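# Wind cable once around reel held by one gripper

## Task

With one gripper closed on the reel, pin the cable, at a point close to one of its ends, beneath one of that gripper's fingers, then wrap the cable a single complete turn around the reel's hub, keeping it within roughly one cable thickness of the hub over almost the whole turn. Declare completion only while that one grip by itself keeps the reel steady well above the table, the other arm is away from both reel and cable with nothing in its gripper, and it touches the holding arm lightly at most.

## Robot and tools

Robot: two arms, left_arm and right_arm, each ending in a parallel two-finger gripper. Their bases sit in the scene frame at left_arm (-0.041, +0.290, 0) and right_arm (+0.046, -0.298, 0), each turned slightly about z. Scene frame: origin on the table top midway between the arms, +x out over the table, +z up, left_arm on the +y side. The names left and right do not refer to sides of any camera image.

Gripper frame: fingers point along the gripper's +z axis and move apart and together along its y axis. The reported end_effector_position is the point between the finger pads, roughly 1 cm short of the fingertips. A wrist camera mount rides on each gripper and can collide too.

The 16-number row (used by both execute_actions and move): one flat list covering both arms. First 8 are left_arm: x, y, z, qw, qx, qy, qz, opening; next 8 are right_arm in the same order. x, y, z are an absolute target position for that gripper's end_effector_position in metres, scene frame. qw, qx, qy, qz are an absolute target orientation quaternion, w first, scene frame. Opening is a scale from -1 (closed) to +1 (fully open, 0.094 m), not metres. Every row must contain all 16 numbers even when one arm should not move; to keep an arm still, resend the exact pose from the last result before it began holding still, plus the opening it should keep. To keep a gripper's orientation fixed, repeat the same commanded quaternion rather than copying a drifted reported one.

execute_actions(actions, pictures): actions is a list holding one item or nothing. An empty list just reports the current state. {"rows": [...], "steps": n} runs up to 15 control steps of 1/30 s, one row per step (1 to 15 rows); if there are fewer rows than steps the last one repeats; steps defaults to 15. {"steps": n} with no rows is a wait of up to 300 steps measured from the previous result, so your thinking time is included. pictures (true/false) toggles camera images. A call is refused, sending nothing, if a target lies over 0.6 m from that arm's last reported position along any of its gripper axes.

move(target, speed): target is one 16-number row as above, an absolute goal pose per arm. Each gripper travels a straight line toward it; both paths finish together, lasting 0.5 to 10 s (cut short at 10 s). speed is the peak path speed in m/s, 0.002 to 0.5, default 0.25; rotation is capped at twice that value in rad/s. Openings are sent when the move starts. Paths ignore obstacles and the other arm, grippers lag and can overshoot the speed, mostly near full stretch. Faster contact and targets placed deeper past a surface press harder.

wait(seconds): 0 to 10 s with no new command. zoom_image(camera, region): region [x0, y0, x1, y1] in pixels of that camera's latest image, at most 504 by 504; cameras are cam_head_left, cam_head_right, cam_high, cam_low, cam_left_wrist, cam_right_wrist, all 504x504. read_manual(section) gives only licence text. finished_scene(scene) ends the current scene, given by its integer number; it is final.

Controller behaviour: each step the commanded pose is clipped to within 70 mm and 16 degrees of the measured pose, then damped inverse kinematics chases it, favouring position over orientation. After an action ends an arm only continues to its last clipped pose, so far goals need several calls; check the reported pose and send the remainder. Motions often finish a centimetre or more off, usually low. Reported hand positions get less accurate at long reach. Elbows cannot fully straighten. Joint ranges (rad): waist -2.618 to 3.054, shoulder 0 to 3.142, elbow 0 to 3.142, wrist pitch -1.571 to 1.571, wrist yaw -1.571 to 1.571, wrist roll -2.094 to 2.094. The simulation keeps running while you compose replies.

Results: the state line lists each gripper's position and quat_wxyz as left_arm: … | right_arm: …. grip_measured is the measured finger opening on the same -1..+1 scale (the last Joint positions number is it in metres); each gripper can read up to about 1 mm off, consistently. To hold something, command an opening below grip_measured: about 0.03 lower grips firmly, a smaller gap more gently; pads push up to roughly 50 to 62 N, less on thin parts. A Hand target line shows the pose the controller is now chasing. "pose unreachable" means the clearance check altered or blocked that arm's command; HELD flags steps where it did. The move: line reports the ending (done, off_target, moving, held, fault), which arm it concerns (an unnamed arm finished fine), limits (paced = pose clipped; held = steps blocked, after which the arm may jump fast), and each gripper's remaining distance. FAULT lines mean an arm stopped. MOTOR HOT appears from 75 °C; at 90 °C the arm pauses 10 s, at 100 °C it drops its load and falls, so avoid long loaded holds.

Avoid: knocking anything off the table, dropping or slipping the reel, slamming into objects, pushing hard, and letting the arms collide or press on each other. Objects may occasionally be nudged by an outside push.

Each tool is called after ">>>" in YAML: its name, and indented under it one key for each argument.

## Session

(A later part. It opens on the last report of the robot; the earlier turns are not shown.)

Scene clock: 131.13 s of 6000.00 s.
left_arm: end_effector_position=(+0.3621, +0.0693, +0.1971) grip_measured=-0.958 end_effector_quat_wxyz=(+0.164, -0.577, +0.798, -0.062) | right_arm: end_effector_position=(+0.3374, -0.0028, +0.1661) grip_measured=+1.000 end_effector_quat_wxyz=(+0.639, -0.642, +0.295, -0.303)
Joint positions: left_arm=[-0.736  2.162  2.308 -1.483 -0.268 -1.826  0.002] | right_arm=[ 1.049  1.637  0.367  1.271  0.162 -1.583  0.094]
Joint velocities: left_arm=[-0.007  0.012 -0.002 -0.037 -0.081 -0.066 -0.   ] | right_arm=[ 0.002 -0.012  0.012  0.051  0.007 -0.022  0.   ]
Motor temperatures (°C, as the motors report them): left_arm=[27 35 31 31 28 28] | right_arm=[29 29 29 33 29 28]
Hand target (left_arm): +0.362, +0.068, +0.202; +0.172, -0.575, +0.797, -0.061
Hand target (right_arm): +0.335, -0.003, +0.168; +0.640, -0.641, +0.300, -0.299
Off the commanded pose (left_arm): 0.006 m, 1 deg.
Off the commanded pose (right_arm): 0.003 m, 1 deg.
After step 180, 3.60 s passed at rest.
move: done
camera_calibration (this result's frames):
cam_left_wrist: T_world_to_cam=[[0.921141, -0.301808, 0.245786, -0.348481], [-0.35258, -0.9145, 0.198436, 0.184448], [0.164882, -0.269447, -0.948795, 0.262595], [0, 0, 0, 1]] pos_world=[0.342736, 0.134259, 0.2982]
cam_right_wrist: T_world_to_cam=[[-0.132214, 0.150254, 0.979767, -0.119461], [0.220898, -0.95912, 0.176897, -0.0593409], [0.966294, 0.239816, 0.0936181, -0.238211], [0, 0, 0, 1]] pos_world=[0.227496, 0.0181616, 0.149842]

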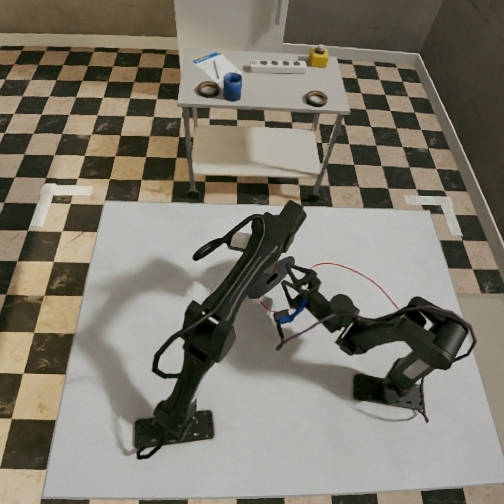

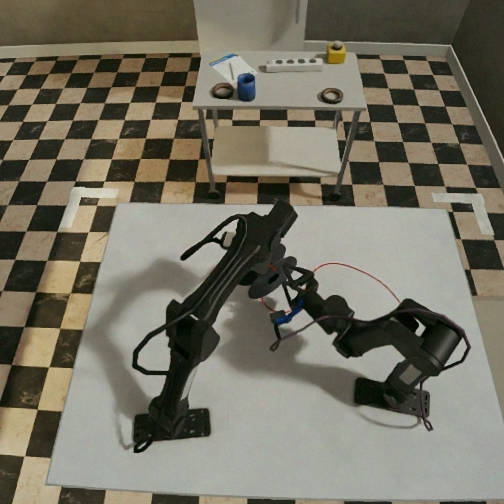

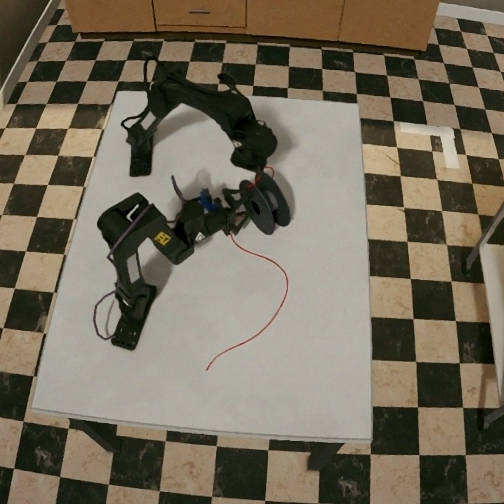

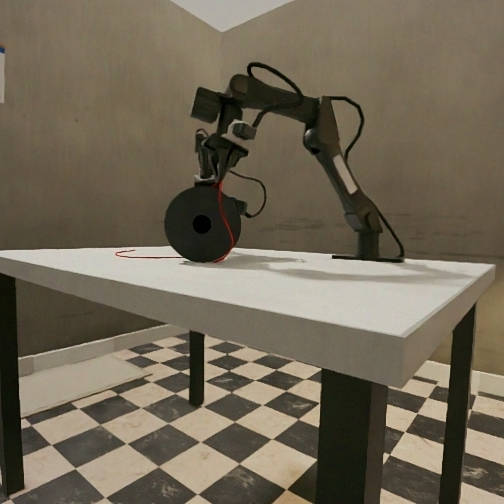

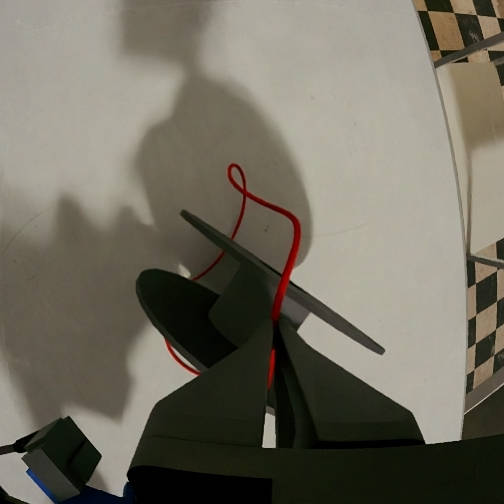

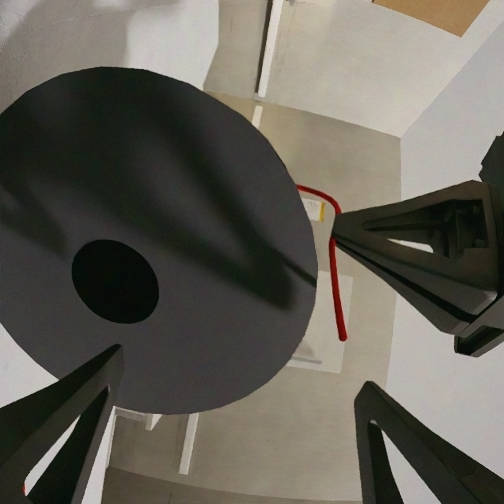

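Stub is level now; lower it a bit and advance.

>>> move:
  target: [0.362,0.068,0.192,0.172,-0.575,0.797,-0.06,-1,0.352,0.016,0.166,0.64,-0.64,0.3,-0.3,1]
  speed: 0.02

Scene clock: 135.27 s of 6000.00 s.
left_arm: end_effector_position=(+0.3634, +0.0688, +0.1909) grip_measured=-0.958 end_effector_quat_wxyz=(+0.165, -0.577, +0.798, -0.060) | right_arm: end_effector_position=(+0.3492, +0.0106, +0.1669) grip_measured=+1.000 end_effector_quat_wxyz=(+0.641, -0.640, +0.295, -0.304)
Joint positions: left_arm=[-0.736  2.162  2.282 -1.462 -0.27  -1.828  0.002] | right_arm=[ 1.049  1.698  0.437  1.268  0.164 -1.584  0.094]
Joint velocities: left_arm=[-0.002  0.012 -0.022 -0.007 -0.007 -0.081 -0.001] | right_arm=[-0.002 -0.022 -0.012 -0.095 -0.066  0.066  0.   ]
Motor temperatures (°C, as the motors report them): left_arm=[27 35 31 31 28 28] | right_arm=[29 29 29 34 29 28]
Hand target (left_arm): +0.362, +0.068, +0.192; +0.172, -0.575, +0.797, -0.060
Hand target (right_arm): +0.352, +0.016, +0.166; +0.640, -0.640, +0.300, -0.300
Off the commanded pose (left_arm): 0.002 m, 1 deg.
Off the commanded pose (right_arm): 0.006 m, 1 deg.
move: done
camera_calibration (this result's frames):
cam_left_wrist: T_world_to_cam=[[0.922305, -0.300965, 0.242435, -0.348085], [-0.350327, -0.915962, 0.195664, 0.185577], [0.163173, -0.265393, -0.950232, 0.256971], [0, 0, 0, 1]] pos_world=[0.344122, 0.133418, 0.292259]
cam_right_wrist: T_world_to_cam=[[-0.135876, 0.147063, 0.97975, -0.119369], [0.218733, -0.960065, 0.174443, -0.0481382], [0.966278, 0.238007, 0.0982821, -0.253664], [0, 0, 0, 1]] pos_world=[0.23942, 0.0317128, 0.15028]

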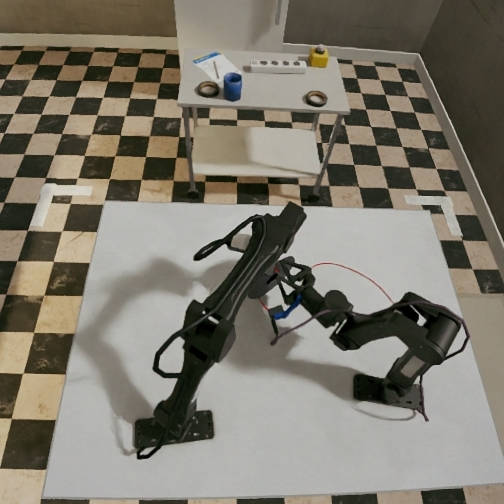

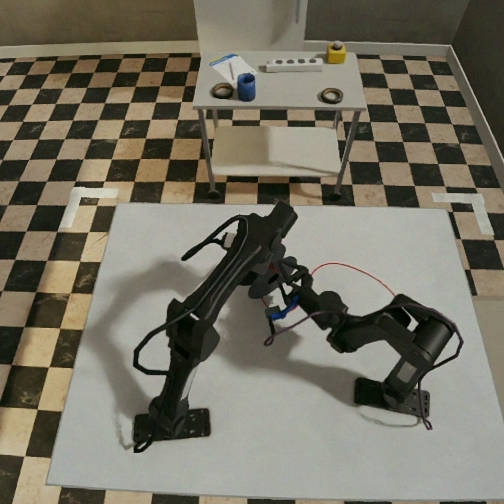

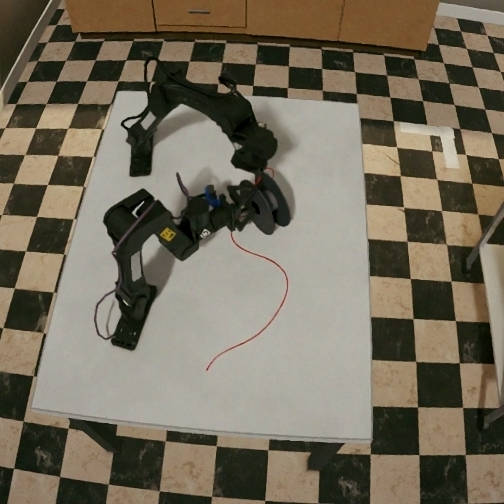

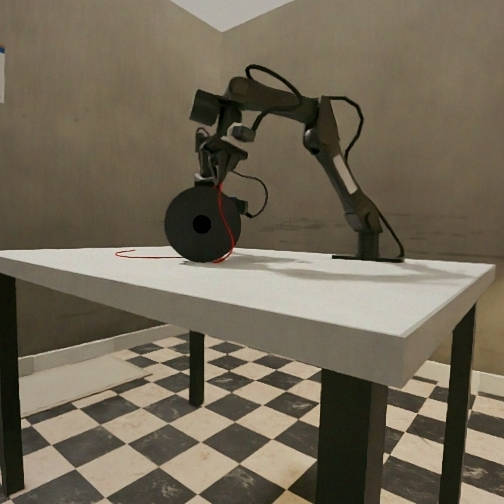

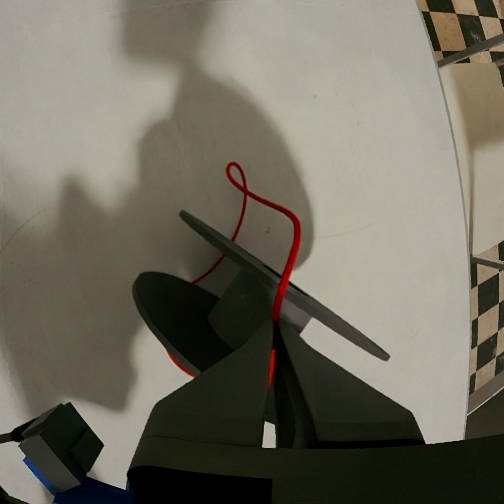

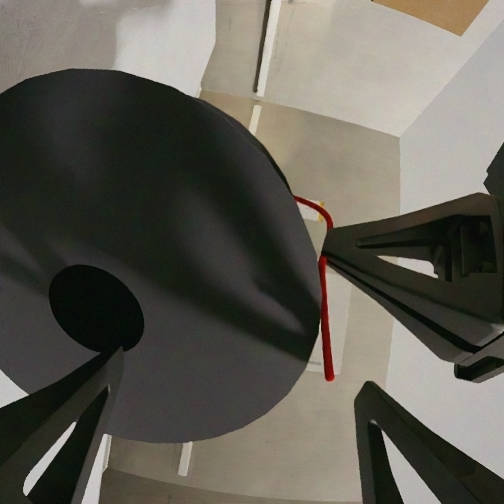

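>>> move:
  target: [0.362,0.068,0.192,0.172,-0.575,0.797,-0.06,-1,0.367,0.03,0.16,0.64,-0.64,0.3,-0.3,1]
  speed: 0.015

Scene clock: 139.53 s of 6000.00 s.
left_arm: end_effector_position=(+0.3637, +0.0688, +0.1909) grip_measured=-0.958 end_effector_quat_wxyz=(+0.165, -0.577, +0.797, -0.060) | right_arm: end_effector_position=(+0.3624, +0.0259, +0.1585) grip_measured=+1.000 end_effector_quat_wxyz=(+0.637, -0.644, +0.295, -0.303)
Joint positions: left_arm=[-0.736  2.162  2.282 -1.461 -0.271 -1.828  0.002] | right_arm=[ 1.049  1.786  0.512  1.269  0.164 -1.585  0.094]
Joint velocities: left_arm=[-0.012 -0.002  0.007 -0.051  0.037 -0.066 -0.001] | right_arm=[ 0.007  0.012 -0.002 -0.066 -0.051  0.037  0.   ]
Motor temperatures (°C, as the motors report them): left_arm=[27 35 31 31 28 28] | right_arm=[29 29 29 34 29 28]
Hand target (left_arm): +0.362, +0.068, +0.192; +0.172, -0.575, +0.797, -0.060
Hand target (right_arm): +0.367, +0.030, +0.160; +0.640, -0.640, +0.300, -0.300
Off the commanded pose (left_arm): 0.002 m, 1 deg.
Off the commanded pose (right_arm): 0.006 m, 1 deg.
move: done
camera_calibration (this result's frames):
cam_left_wrist: T_world_to_cam=[[0.922051, -0.3008, 0.243601, -0.348512], [-0.350473, -0.915925, 0.195578, 0.185628], [0.164291, -0.265708, -0.949951, 0.256541], [0, 0, 0, 1]] pos_world=[0.344256, 0.133354, 0.292295]
cam_right_wrist: T_world_to_cam=[[-0.129281, 0.156419, 0.979193, -0.114119], [0.219933, -0.958363, 0.182128, -0.0365529], [0.96691, 0.238903, 0.0894965, -0.268072], [0, 0, 0, 1]] pos_world=[0.252488, 0.0468627, 0.142394]

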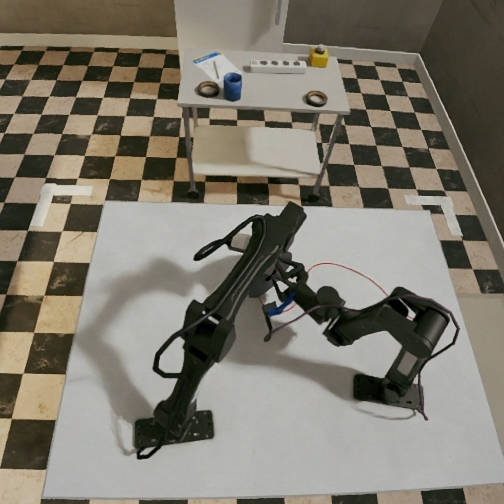

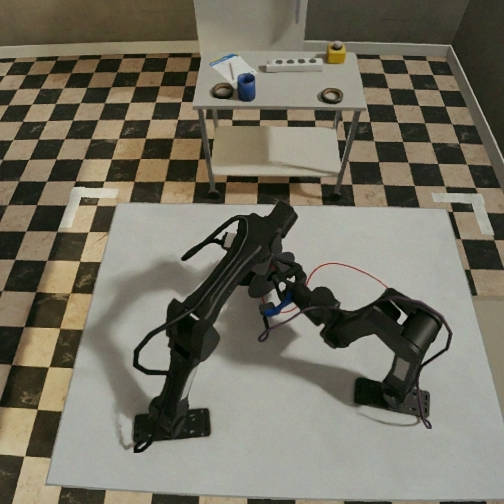

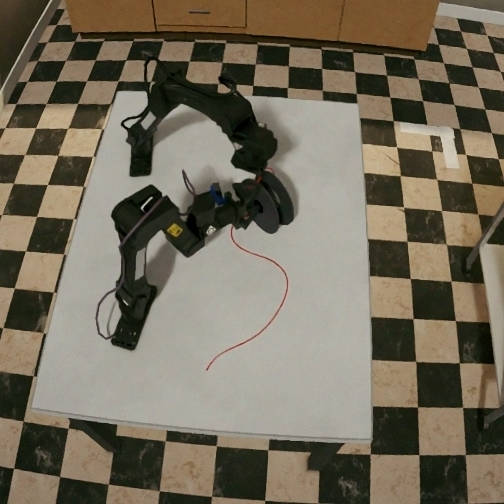

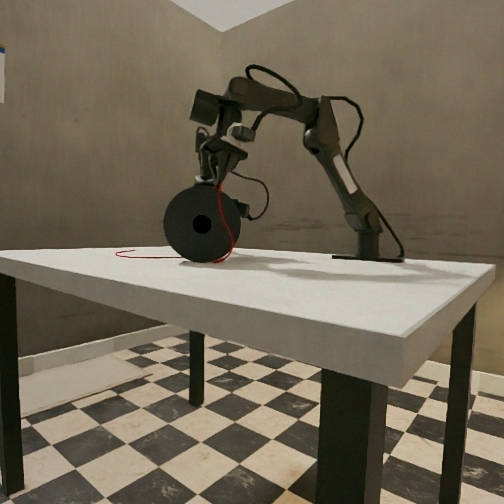

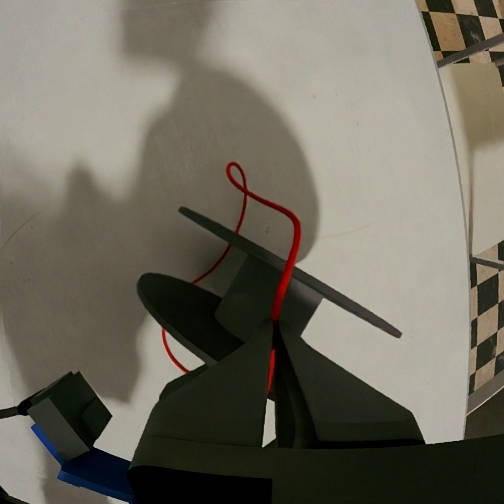

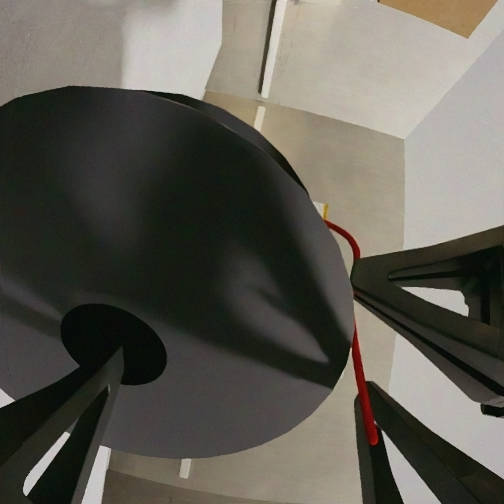

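>>> move:
  target: [0.362,0.068,0.195,0.172,-0.575,0.797,-0.06,-1,0.3,-0.08,0.2,0.64,-0.64,0.3,-0.3,1]

>>> move:
  target: [0.372,0.085,0.2,0.172,-0.694,0.697,-0.033,-1,0.4,-0.22,0.25,0.3,0,0.95,0,0.3]

>>> move:
  target: [0.372,0.085,0.195,0.172,-0.694,0.697,-0.033,-1,0.47,-0.07,0.26,-0.236,0.391,0.883,0.105,0]
  speed: 0.2

>>> zoom_image:
  camera: "cam_high"
  region: [200, 120, 340, 260]

>>> zoom_image:
  camera: "cam_head_left"
  region: [220, 190, 360, 330]

Scene clock: 158.87 s of 6000.00 s.
left_arm: end_effector_position=(+0.3637, +0.0687, +0.1910) grip_measured=-0.958 end_effector_quat_wxyz=(+0.165, -0.577, +0.797, -0.060) | right_arm: end_effector_position=(+0.2992, -0.0793, +0.1942) grip_measured=+1.000 end_effector_quat_wxyz=(+0.636, -0.644, +0.297, -0.305)
Joint positions: left_arm=[-0.736  2.162  2.282 -1.46  -0.271 -1.828  0.002] | right_arm=[ 0.921  1.017  0.152  0.859  0.04  -1.586  0.094]
Joint velocities: left_arm=[ 0.007 -0.007 -0.002 -0.081 -0.022  0.037 -0.   ] | right_arm=[-0.007  0.007 -0.002  0.037 -0.022 -0.051  0.   ]
Motor temperatures (°C, as the motors report them): left_arm=[27 35 30 31 28 28] | right_arm=[29 29 29 34 29 28]
Hand target (left_arm): +0.362, +0.068, +0.195; +0.172, -0.575, +0.797, -0.060
Hand target (right_arm): +0.299, -0.081, +0.198; +0.640, -0.640, +0.299, -0.302
Off the commanded pose (left_arm): 0.004 m, 1 deg.
Off the commanded pose (right_arm): 0.006 m, 1 deg.
After step 180, 11.90 s passed at rest.
move: done
camera_calibration (this result's frames):
cam_left_wrist: T_world_to_cam=[[0.921974, -0.300747, 0.243956, -0.348644], [-0.350534, -0.915882, 0.195667, 0.185605], [0.164588, -0.265915, -0.949842, 0.25642], [0, 0, 0, 1]] pos_world=[0.344298, 0.133325, 0.292296]
cam_right_wrist: T_world_to_cam=[[-0.128293, 0.157947, 0.979078, -0.140947], [0.215598, -0.959183, 0.182988, -0.128917], [0.968018, 0.234564, 0.0890029, -0.185659], [0, 0, 0, 1]] pos_world=[0.189433, -0.0578439, 0.178112]

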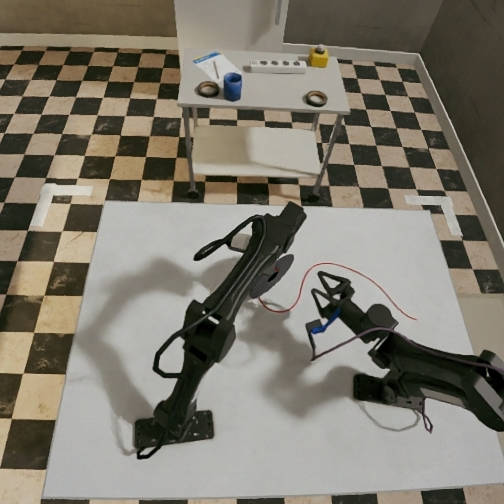

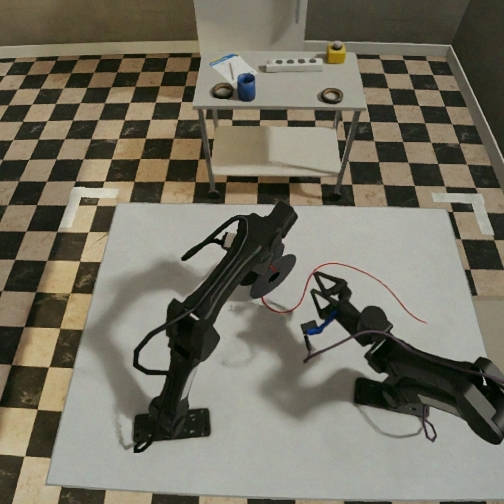

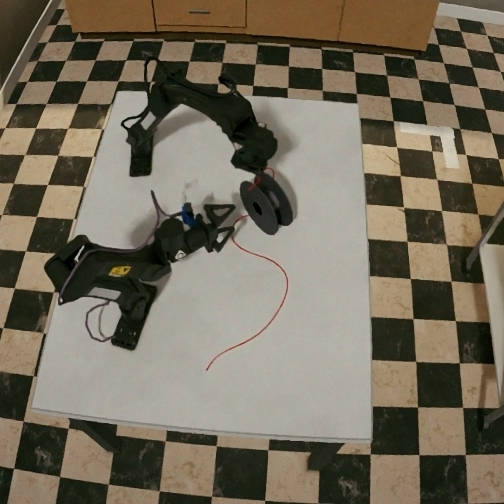

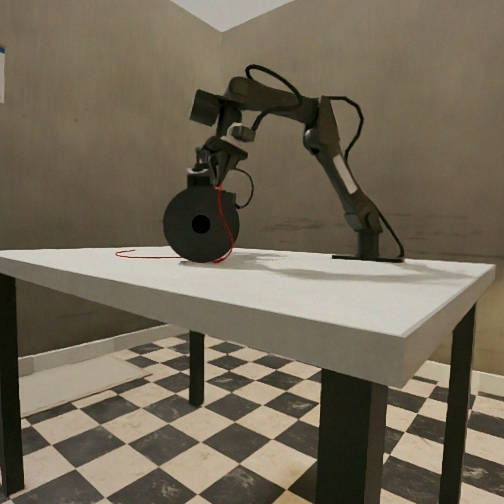

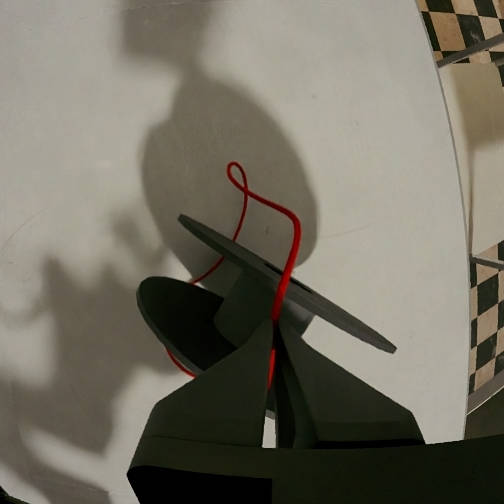

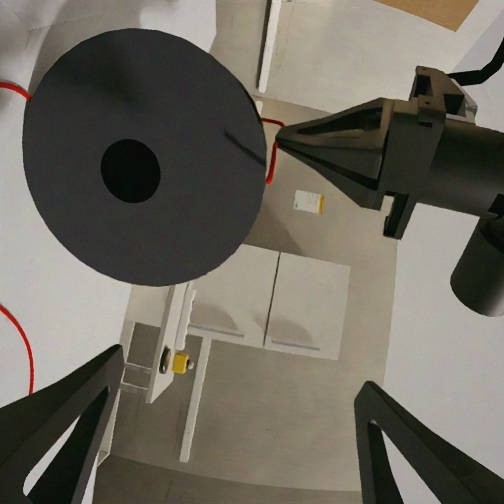

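Scene clock: 163.80 s of 6000.00 s.
left_arm: end_effector_position=(+0.3688, +0.0795, +0.1916) grip_measured=-0.958 end_effector_quat_wxyz=(+0.170, -0.681, +0.711, -0.054) | right_arm: end_effector_position=(+0.3984, -0.2188, +0.2447) grip_measured=+0.302 end_effector_quat_wxyz=(+0.300, -0.016, +0.954, -0.008)
Joint positions: left_arm=[-0.725  2.231  2.4   -1.556 -0.309 -2.094  0.002] | right_arm=[ 0.496  1.423  1.463 -1.024  0.18   0.22   0.061]
Joint velocities: left_arm=[-0.002 -0.017  0.032 -0.007 -0.007 -0.022 -0.001] | right_arm=[-0.017  0.037  0.012 -0.022  0.037  0.007 -0.001]
Motor temperatures (°C, as the motors report them): left_arm=[27 35 31 30 28 28] | right_arm=[29 29 29 34 29 28]
Hand target (left_arm): +0.372, +0.085, +0.199; -0.177, +0.685, -0.704, +0.057
Hand target (right_arm): +0.401, -0.219, +0.249; +0.300, -0.008, +0.954, -0.003
Off the commanded pose (left_arm): 0.011 m, 3 deg.
Off the commanded pose (right_arm): 0.006 m, 2 deg.
joint sent to its limit (left arm) — the command would take joint 4 (wrist pitch) past its lower limit and joint 6 (wrist roll) past its lower limit, so those joints were sent only as far as their limits.
move: off_target (left_arm)
camera_calibration (this result's frames):
cam_left_wrist: T_world_to_cam=[[0.963589, -0.0379694, 0.264679, -0.390467], [-0.0987761, -0.970396, 0.220396, 0.103849], [0.248475, -0.238515, -0.938813, 0.223854], [0, 0, 0, 1]] pos_world=[0.330885, 0.139342, 0.290618]
cam_right_wrist: T_world_to_cam=[[0.176672, -0.975, 0.134765, -0.318346], [-0.971853, -0.19448, -0.132965, 0.424344], [0.15585, -0.10748, -0.981916, 0.257337], [0, 0, 0, 1]] pos_world=[0.428537, -0.200202, 0.352008]

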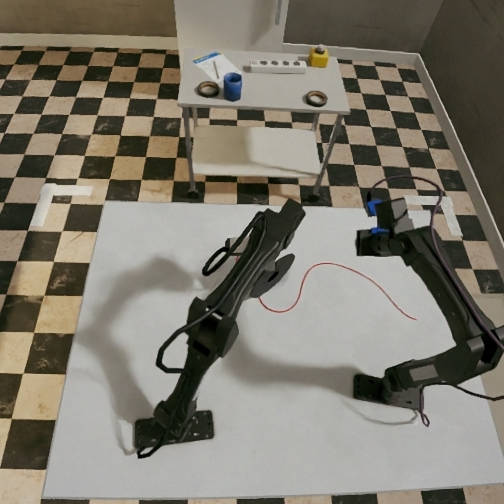

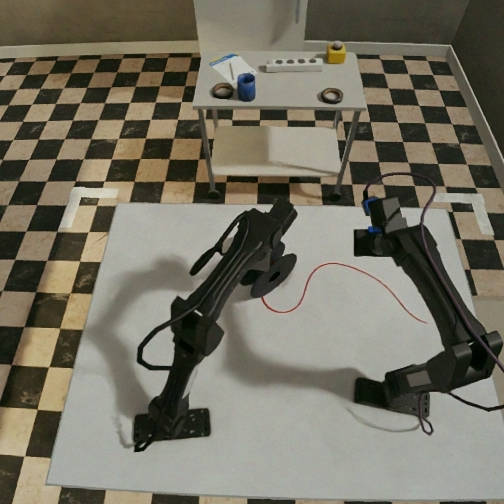

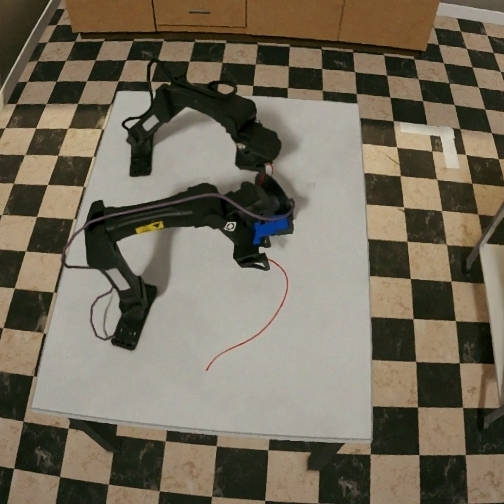

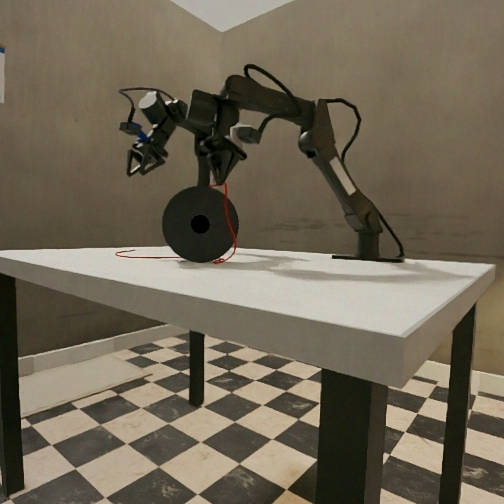

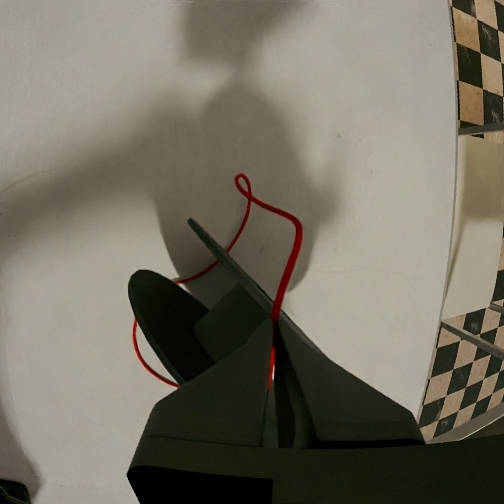

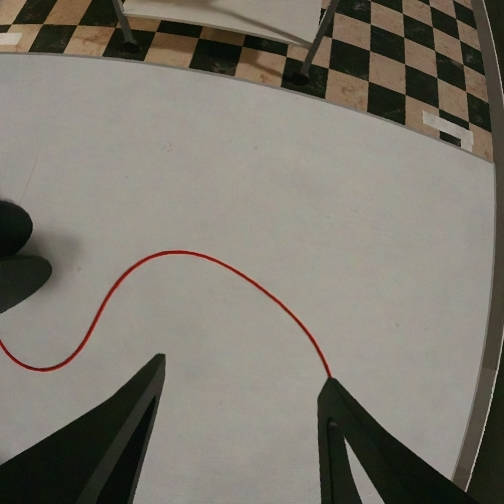

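Scene clock: 168.40 s of 6000.00 s.
left_arm: end_effector_position=(+0.3687, +0.0792, +0.1916) grip_measured=-0.958 end_effector_quat_wxyz=(+0.169, -0.681, +0.711, -0.055) | right_arm: end_effector_position=(+0.4671, -0.0684, +0.2616) grip_measured=+0.003 end_effector_quat_wxyz=(-0.078, +0.426, +0.845, +0.313)
Joint positions: left_arm=[-0.725  2.231  2.4   -1.556 -0.307 -2.094  0.002] | right_arm=[ 0.489  2.223  2.571 -1.55  -0.557  1.34   0.047]
Joint velocities: left_arm=[-0.012  0.007 -0.017  0.007 -0.051 -0.037  0.   ] | right_arm=[ 0.007 -0.002 -0.012 -0.022 -0.007  0.051 -0.   ]
Motor temperatures (°C, as the motors report them): left_arm=[27 35 31 30 28 28] | right_arm=[29 29 30 33 29 28]
Hand target (left_arm): +0.372, +0.085, +0.195; -0.175, +0.686, -0.705, +0.052
Hand target (right_arm): +0.469, -0.070, +0.260; -0.086, +0.432, +0.841, +0.315
Off the commanded pose (left_arm): 0.007 m, 3 deg.
Off the commanded pose (right_arm): 0.004 m, 31 deg; orientation clipped at the last step of the last action.
joint sent to its limit (left arm) — the command would take joint 4 (wrist pitch) past its lower limit and joint 6 (wrist roll) past its lower limit, so those joints were sent only as far as their limits.
joint sent to its limit (right arm) — the command would take joint 4 (wrist pitch) past its lower limit, so that joint was sent only as far as its limit.
move: off_target (left_arm, right_arm); limits=paced
camera_calibration (this result's frames):
cam_left_wrist: T_world_to_cam=[[0.9638, -0.0379108, 0.263916, -0.390262], [-0.0988619, -0.970094, 0.221684, 0.103398], [0.247619, -0.239751, -0.938725, 0.224155], [0, 0, 0, 1]] pos_world=[0.330852, 0.139252, 0.290494]
cam_right_wrist: T_world_to_cam=[[-0.638078, -0.561323, -0.527042, 0.395887], [-0.738088, 0.250972, 0.62629, 0.245297], [-0.219278, 0.788625, -0.574446, 0.409338], [0, 0, 0, 1]] pos_world=[0.523416, -0.162156, 0.290165]

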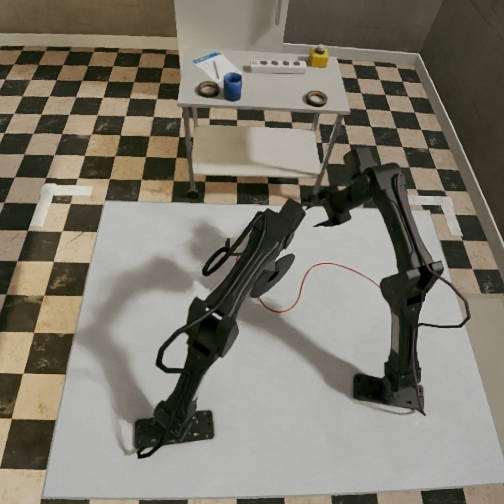

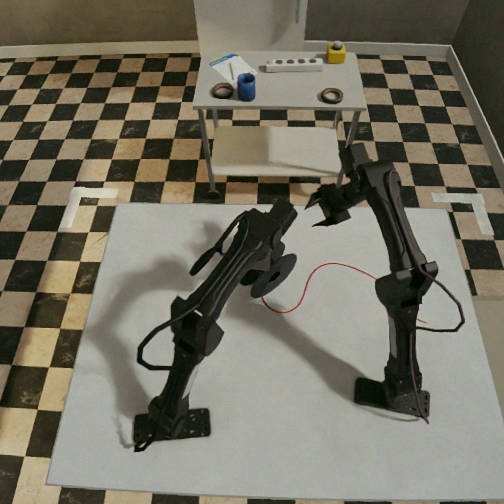

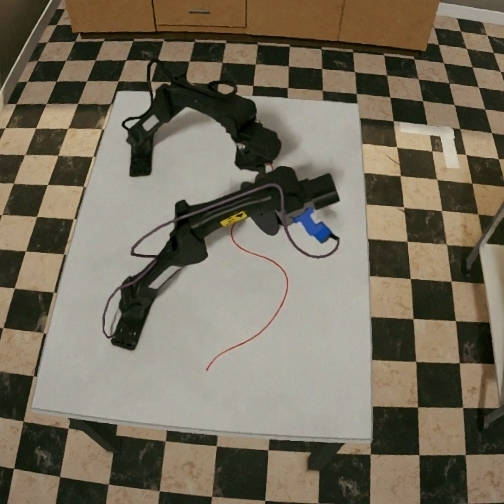

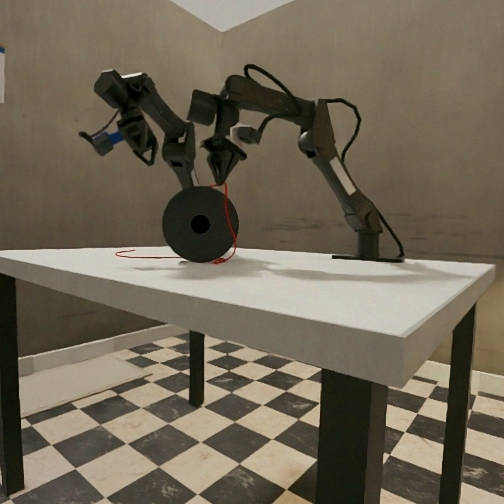

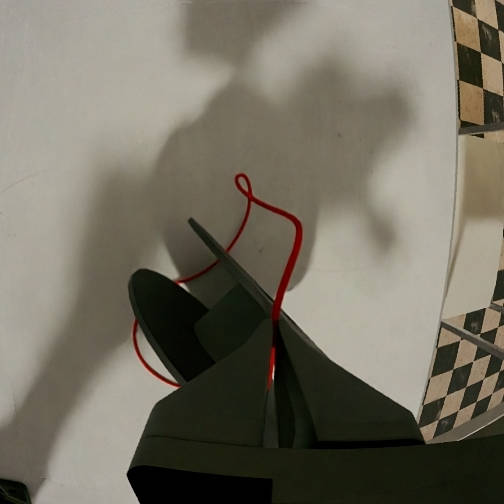

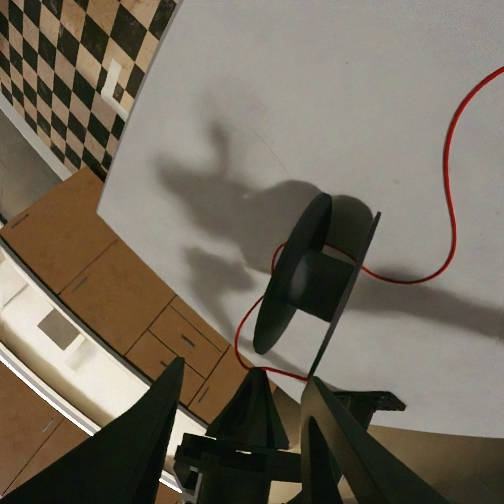

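Region (200, 120, 340, 260) of cam_high's 504x504 image, scaled by 3.600, with more detail than that image has.

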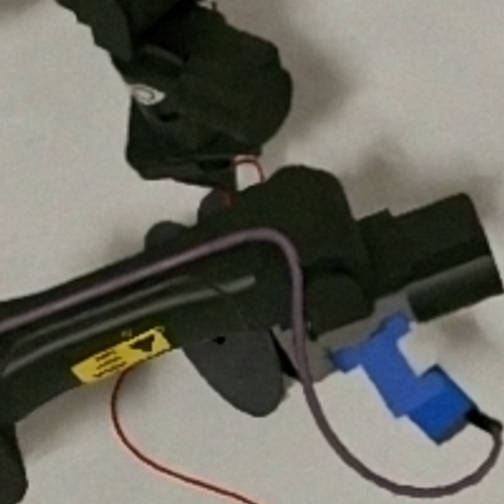

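Region (220, 190, 360, 330) of cam_head_left's 504x504 image, scaled by 3.600, with more detail than that image has.

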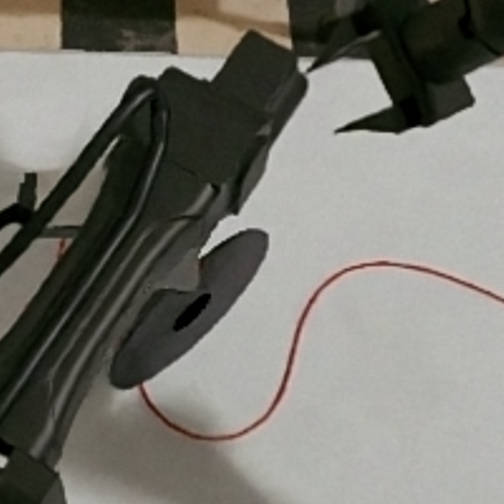

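>>> move:
  target: [0.33,0.3,0.16,0.1,0,0.995,0,-1,0.42,-0.1,0.25,0.1,0.423,0.9,0,0]

>>> move:
  target: [0.33,0.3,0.16,0.1,0,0.995,0,-1,0.372,0.03,0.225,0,0.423,0.906,0,0]
  speed: 0.15

Scene clock: 182.33 s of 6000.00 s.
left_arm: end_effector_position=(+0.3416, +0.2996, +0.1572) grip_measured=-0.958 end_effector_quat_wxyz=(+0.101, -0.001, +0.995, +0.001) | right_arm: end_effector_position=(+0.4257, -0.0960, +0.2467) grip_measured=+0.003 end_effector_quat_wxyz=(+0.143, +0.412, +0.896, +0.086)
Joint positions: left_arm=[-0.106  1.807  1.668 -1.23   0.003  0.021  0.002] | right_arm=[ 0.733  2.029  2.315 -1.55   0.139  1.386  0.047]
Joint velocities: left_arm=[-0.017 -0.007  0.002 -0.007  0.066  0.007 -0.   ] | right_arm=[-0.007  0.012  0.002  0.007  0.007  0.022 -0.001]
Motor temperatures (°C, as the motors report them): left_arm=[27 35 31 30 28 28] | right_arm=[29 31 29 32 29 28]
Hand target (left_arm): +0.336, +0.301, +0.162; +0.103, -0.000, +0.995, -0.001
Hand target (right_arm): +0.420, -0.100, +0.249; +0.149, +0.412, +0.896, +0.077
Off the commanded pose (left_arm): 0.012 m, 0 deg.
Off the commanded pose (right_arm): 0.008 m, 11 deg.
joint sent to its limit (right arm) — the command would take joint 4 (wrist pitch) past its lower limit, so that joint was sent only as far as its limit.
After step 180, 4.27 s passed at rest.
move: off_target (left_arm, right_arm)
camera_calibration (this result's frames):
cam_left_wrist: T_world_to_cam=[[0.0343163, -0.998352, -0.0459895, 0.307242], [-0.980034, -0.0426328, 0.194204, 0.349577], [-0.195845, 0.0384069, -0.979882, 0.326077], [0, 0, 0, 1]] pos_world=[0.395915, 0.309115, 0.265758]
cam_right_wrist: T_world_to_cam=[[-0.585611, -0.777656, -0.228716, 0.229351], [-0.809552, 0.5468, 0.213626, 0.391648], [-0.0410655, 0.310259, -0.949765, 0.38429], [0, 0, 0, 1]] pos_world=[0.46715, -0.155026, 0.333775]

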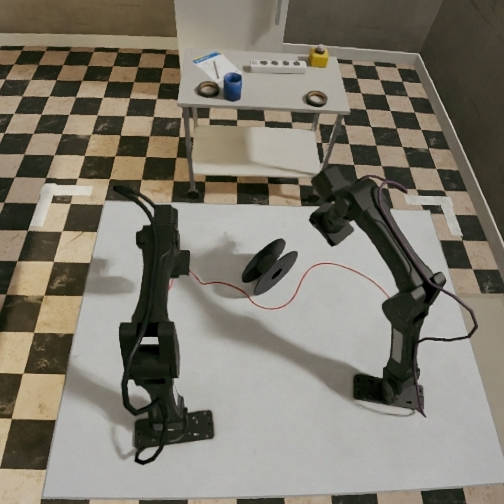

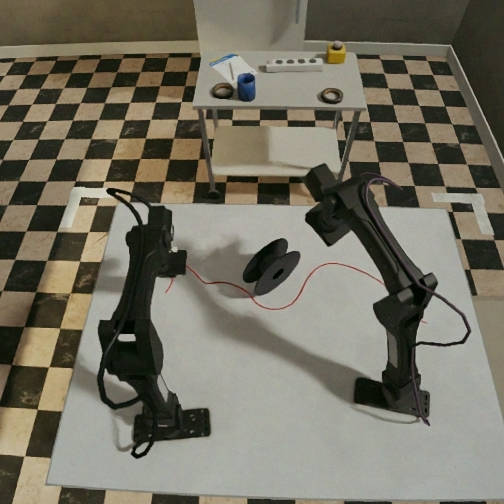

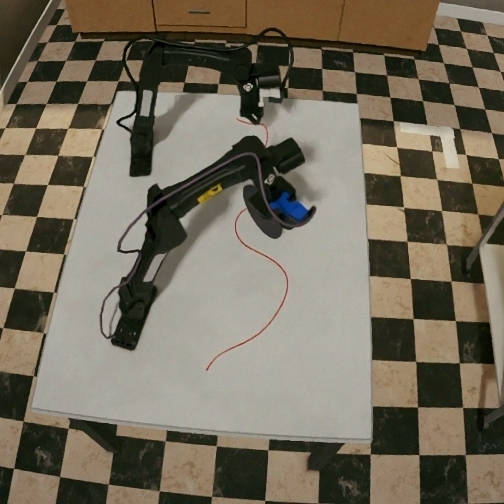

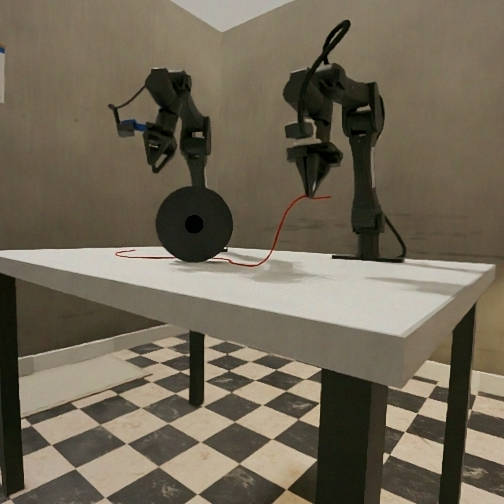

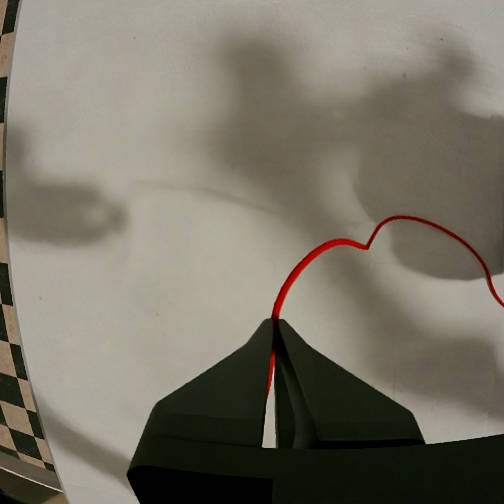

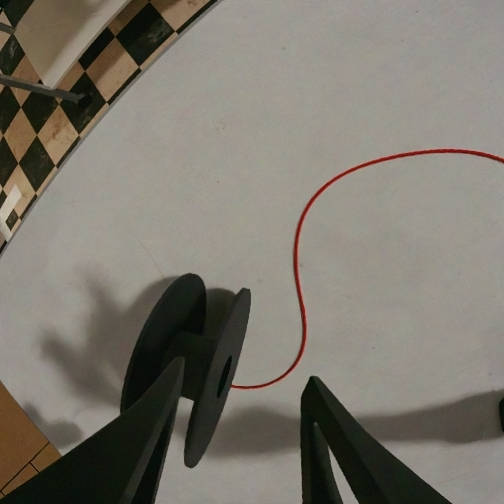

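Scene clock: 183.97 s of 6000.00 s.
left_arm: end_effector_position=(+0.3351, +0.2994, +0.1547) grip_measured=-0.958 end_effector_quat_wxyz=(+0.095, -0.001, +0.995, +0.001) | right_arm: end_effector_position=(+0.3711, +0.0285, +0.2228) grip_measured=+0.003 end_effector_quat_wxyz=(+0.049, +0.415, +0.898, +0.138)
Joint positions: left_arm=[-0.106  1.791  1.641 -1.23   0.003  0.022  0.002] | right_arm=[ 0.973  2.171  2.445 -1.551 -0.004  1.65   0.047]
Joint velocities: left_arm=[-0.012  0.002  0.002  0.022 -0.037  0.022  0.001] | right_arm=[ 0.007  0.012 -0.002 -0.007 -0.066 -0.095 -0.   ]
Motor temperatures (°C, as the motors report them): left_arm=[27 35 31 30 28 28] | right_arm=[29 31 29 32 29 28]
Hand target (left_arm): +0.330, +0.300, +0.160; +0.100, -0.000, +0.995, +0.000
Hand target (right_arm): +0.372, +0.030, +0.225; +0.047, +0.418, +0.896, +0.142
Off the commanded pose (left_arm): 0.007 m, 1 deg.
Off the commanded pose (right_arm): 0.003 m, 17 deg; orientation clipped at the last step of the last action.
joint sent to its limit (right arm) — the command would take joint 4 (wrist pitch) past its lower limit, so that joint was sent only as far as its limit.
move: off_target (right_arm); limits=paced
camera_calibration (this result's frames):
cam_left_wrist: T_world_to_cam=[[0.0330415, -0.998383, -0.0462502, 0.307673], [-0.97778, -0.0418752, 0.205411, 0.340931], [-0.207016, 0.0384354, -0.977582, 0.325741], [0, 0, 0, 1]] pos_world=[0.390623, 0.308932, 0.262638]
cam_right_wrist: T_world_to_cam=[[-0.596249, -0.750562, -0.284857, 0.304451], [-0.784925, 0.47058, 0.403048, 0.235314], [-0.168465, 0.463908, -0.869718, 0.345694], [0, 0, 0, 1]] pos_world=[0.424469, -0.0425944, 0.292538]

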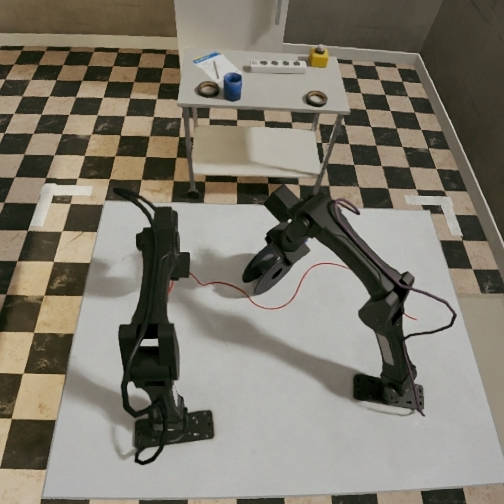

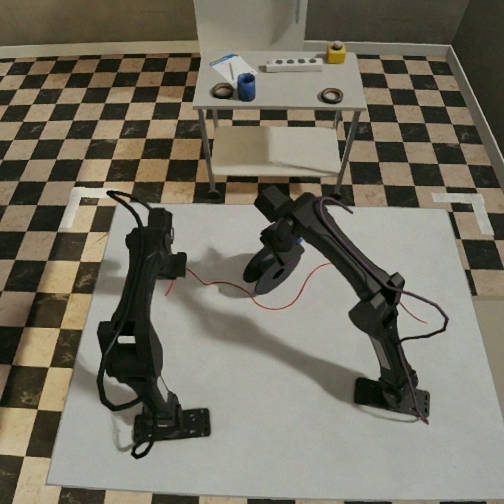

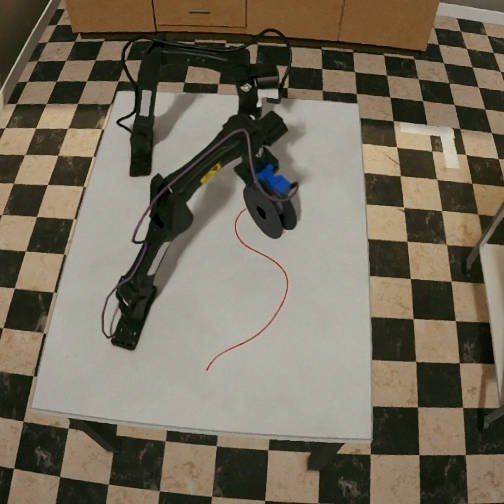

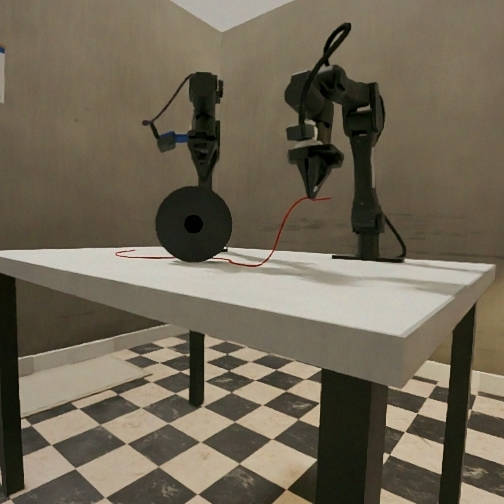

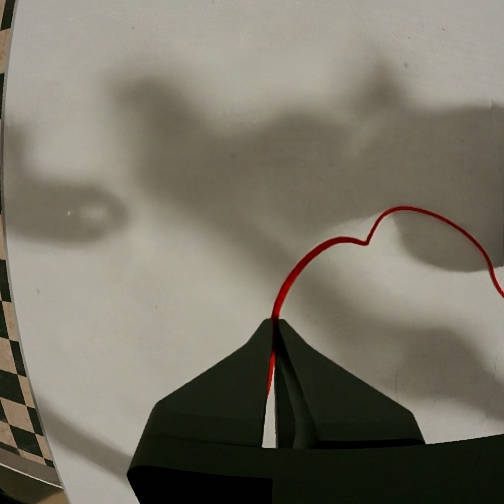

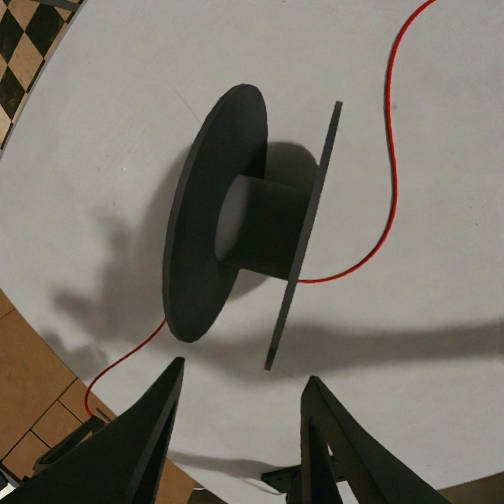

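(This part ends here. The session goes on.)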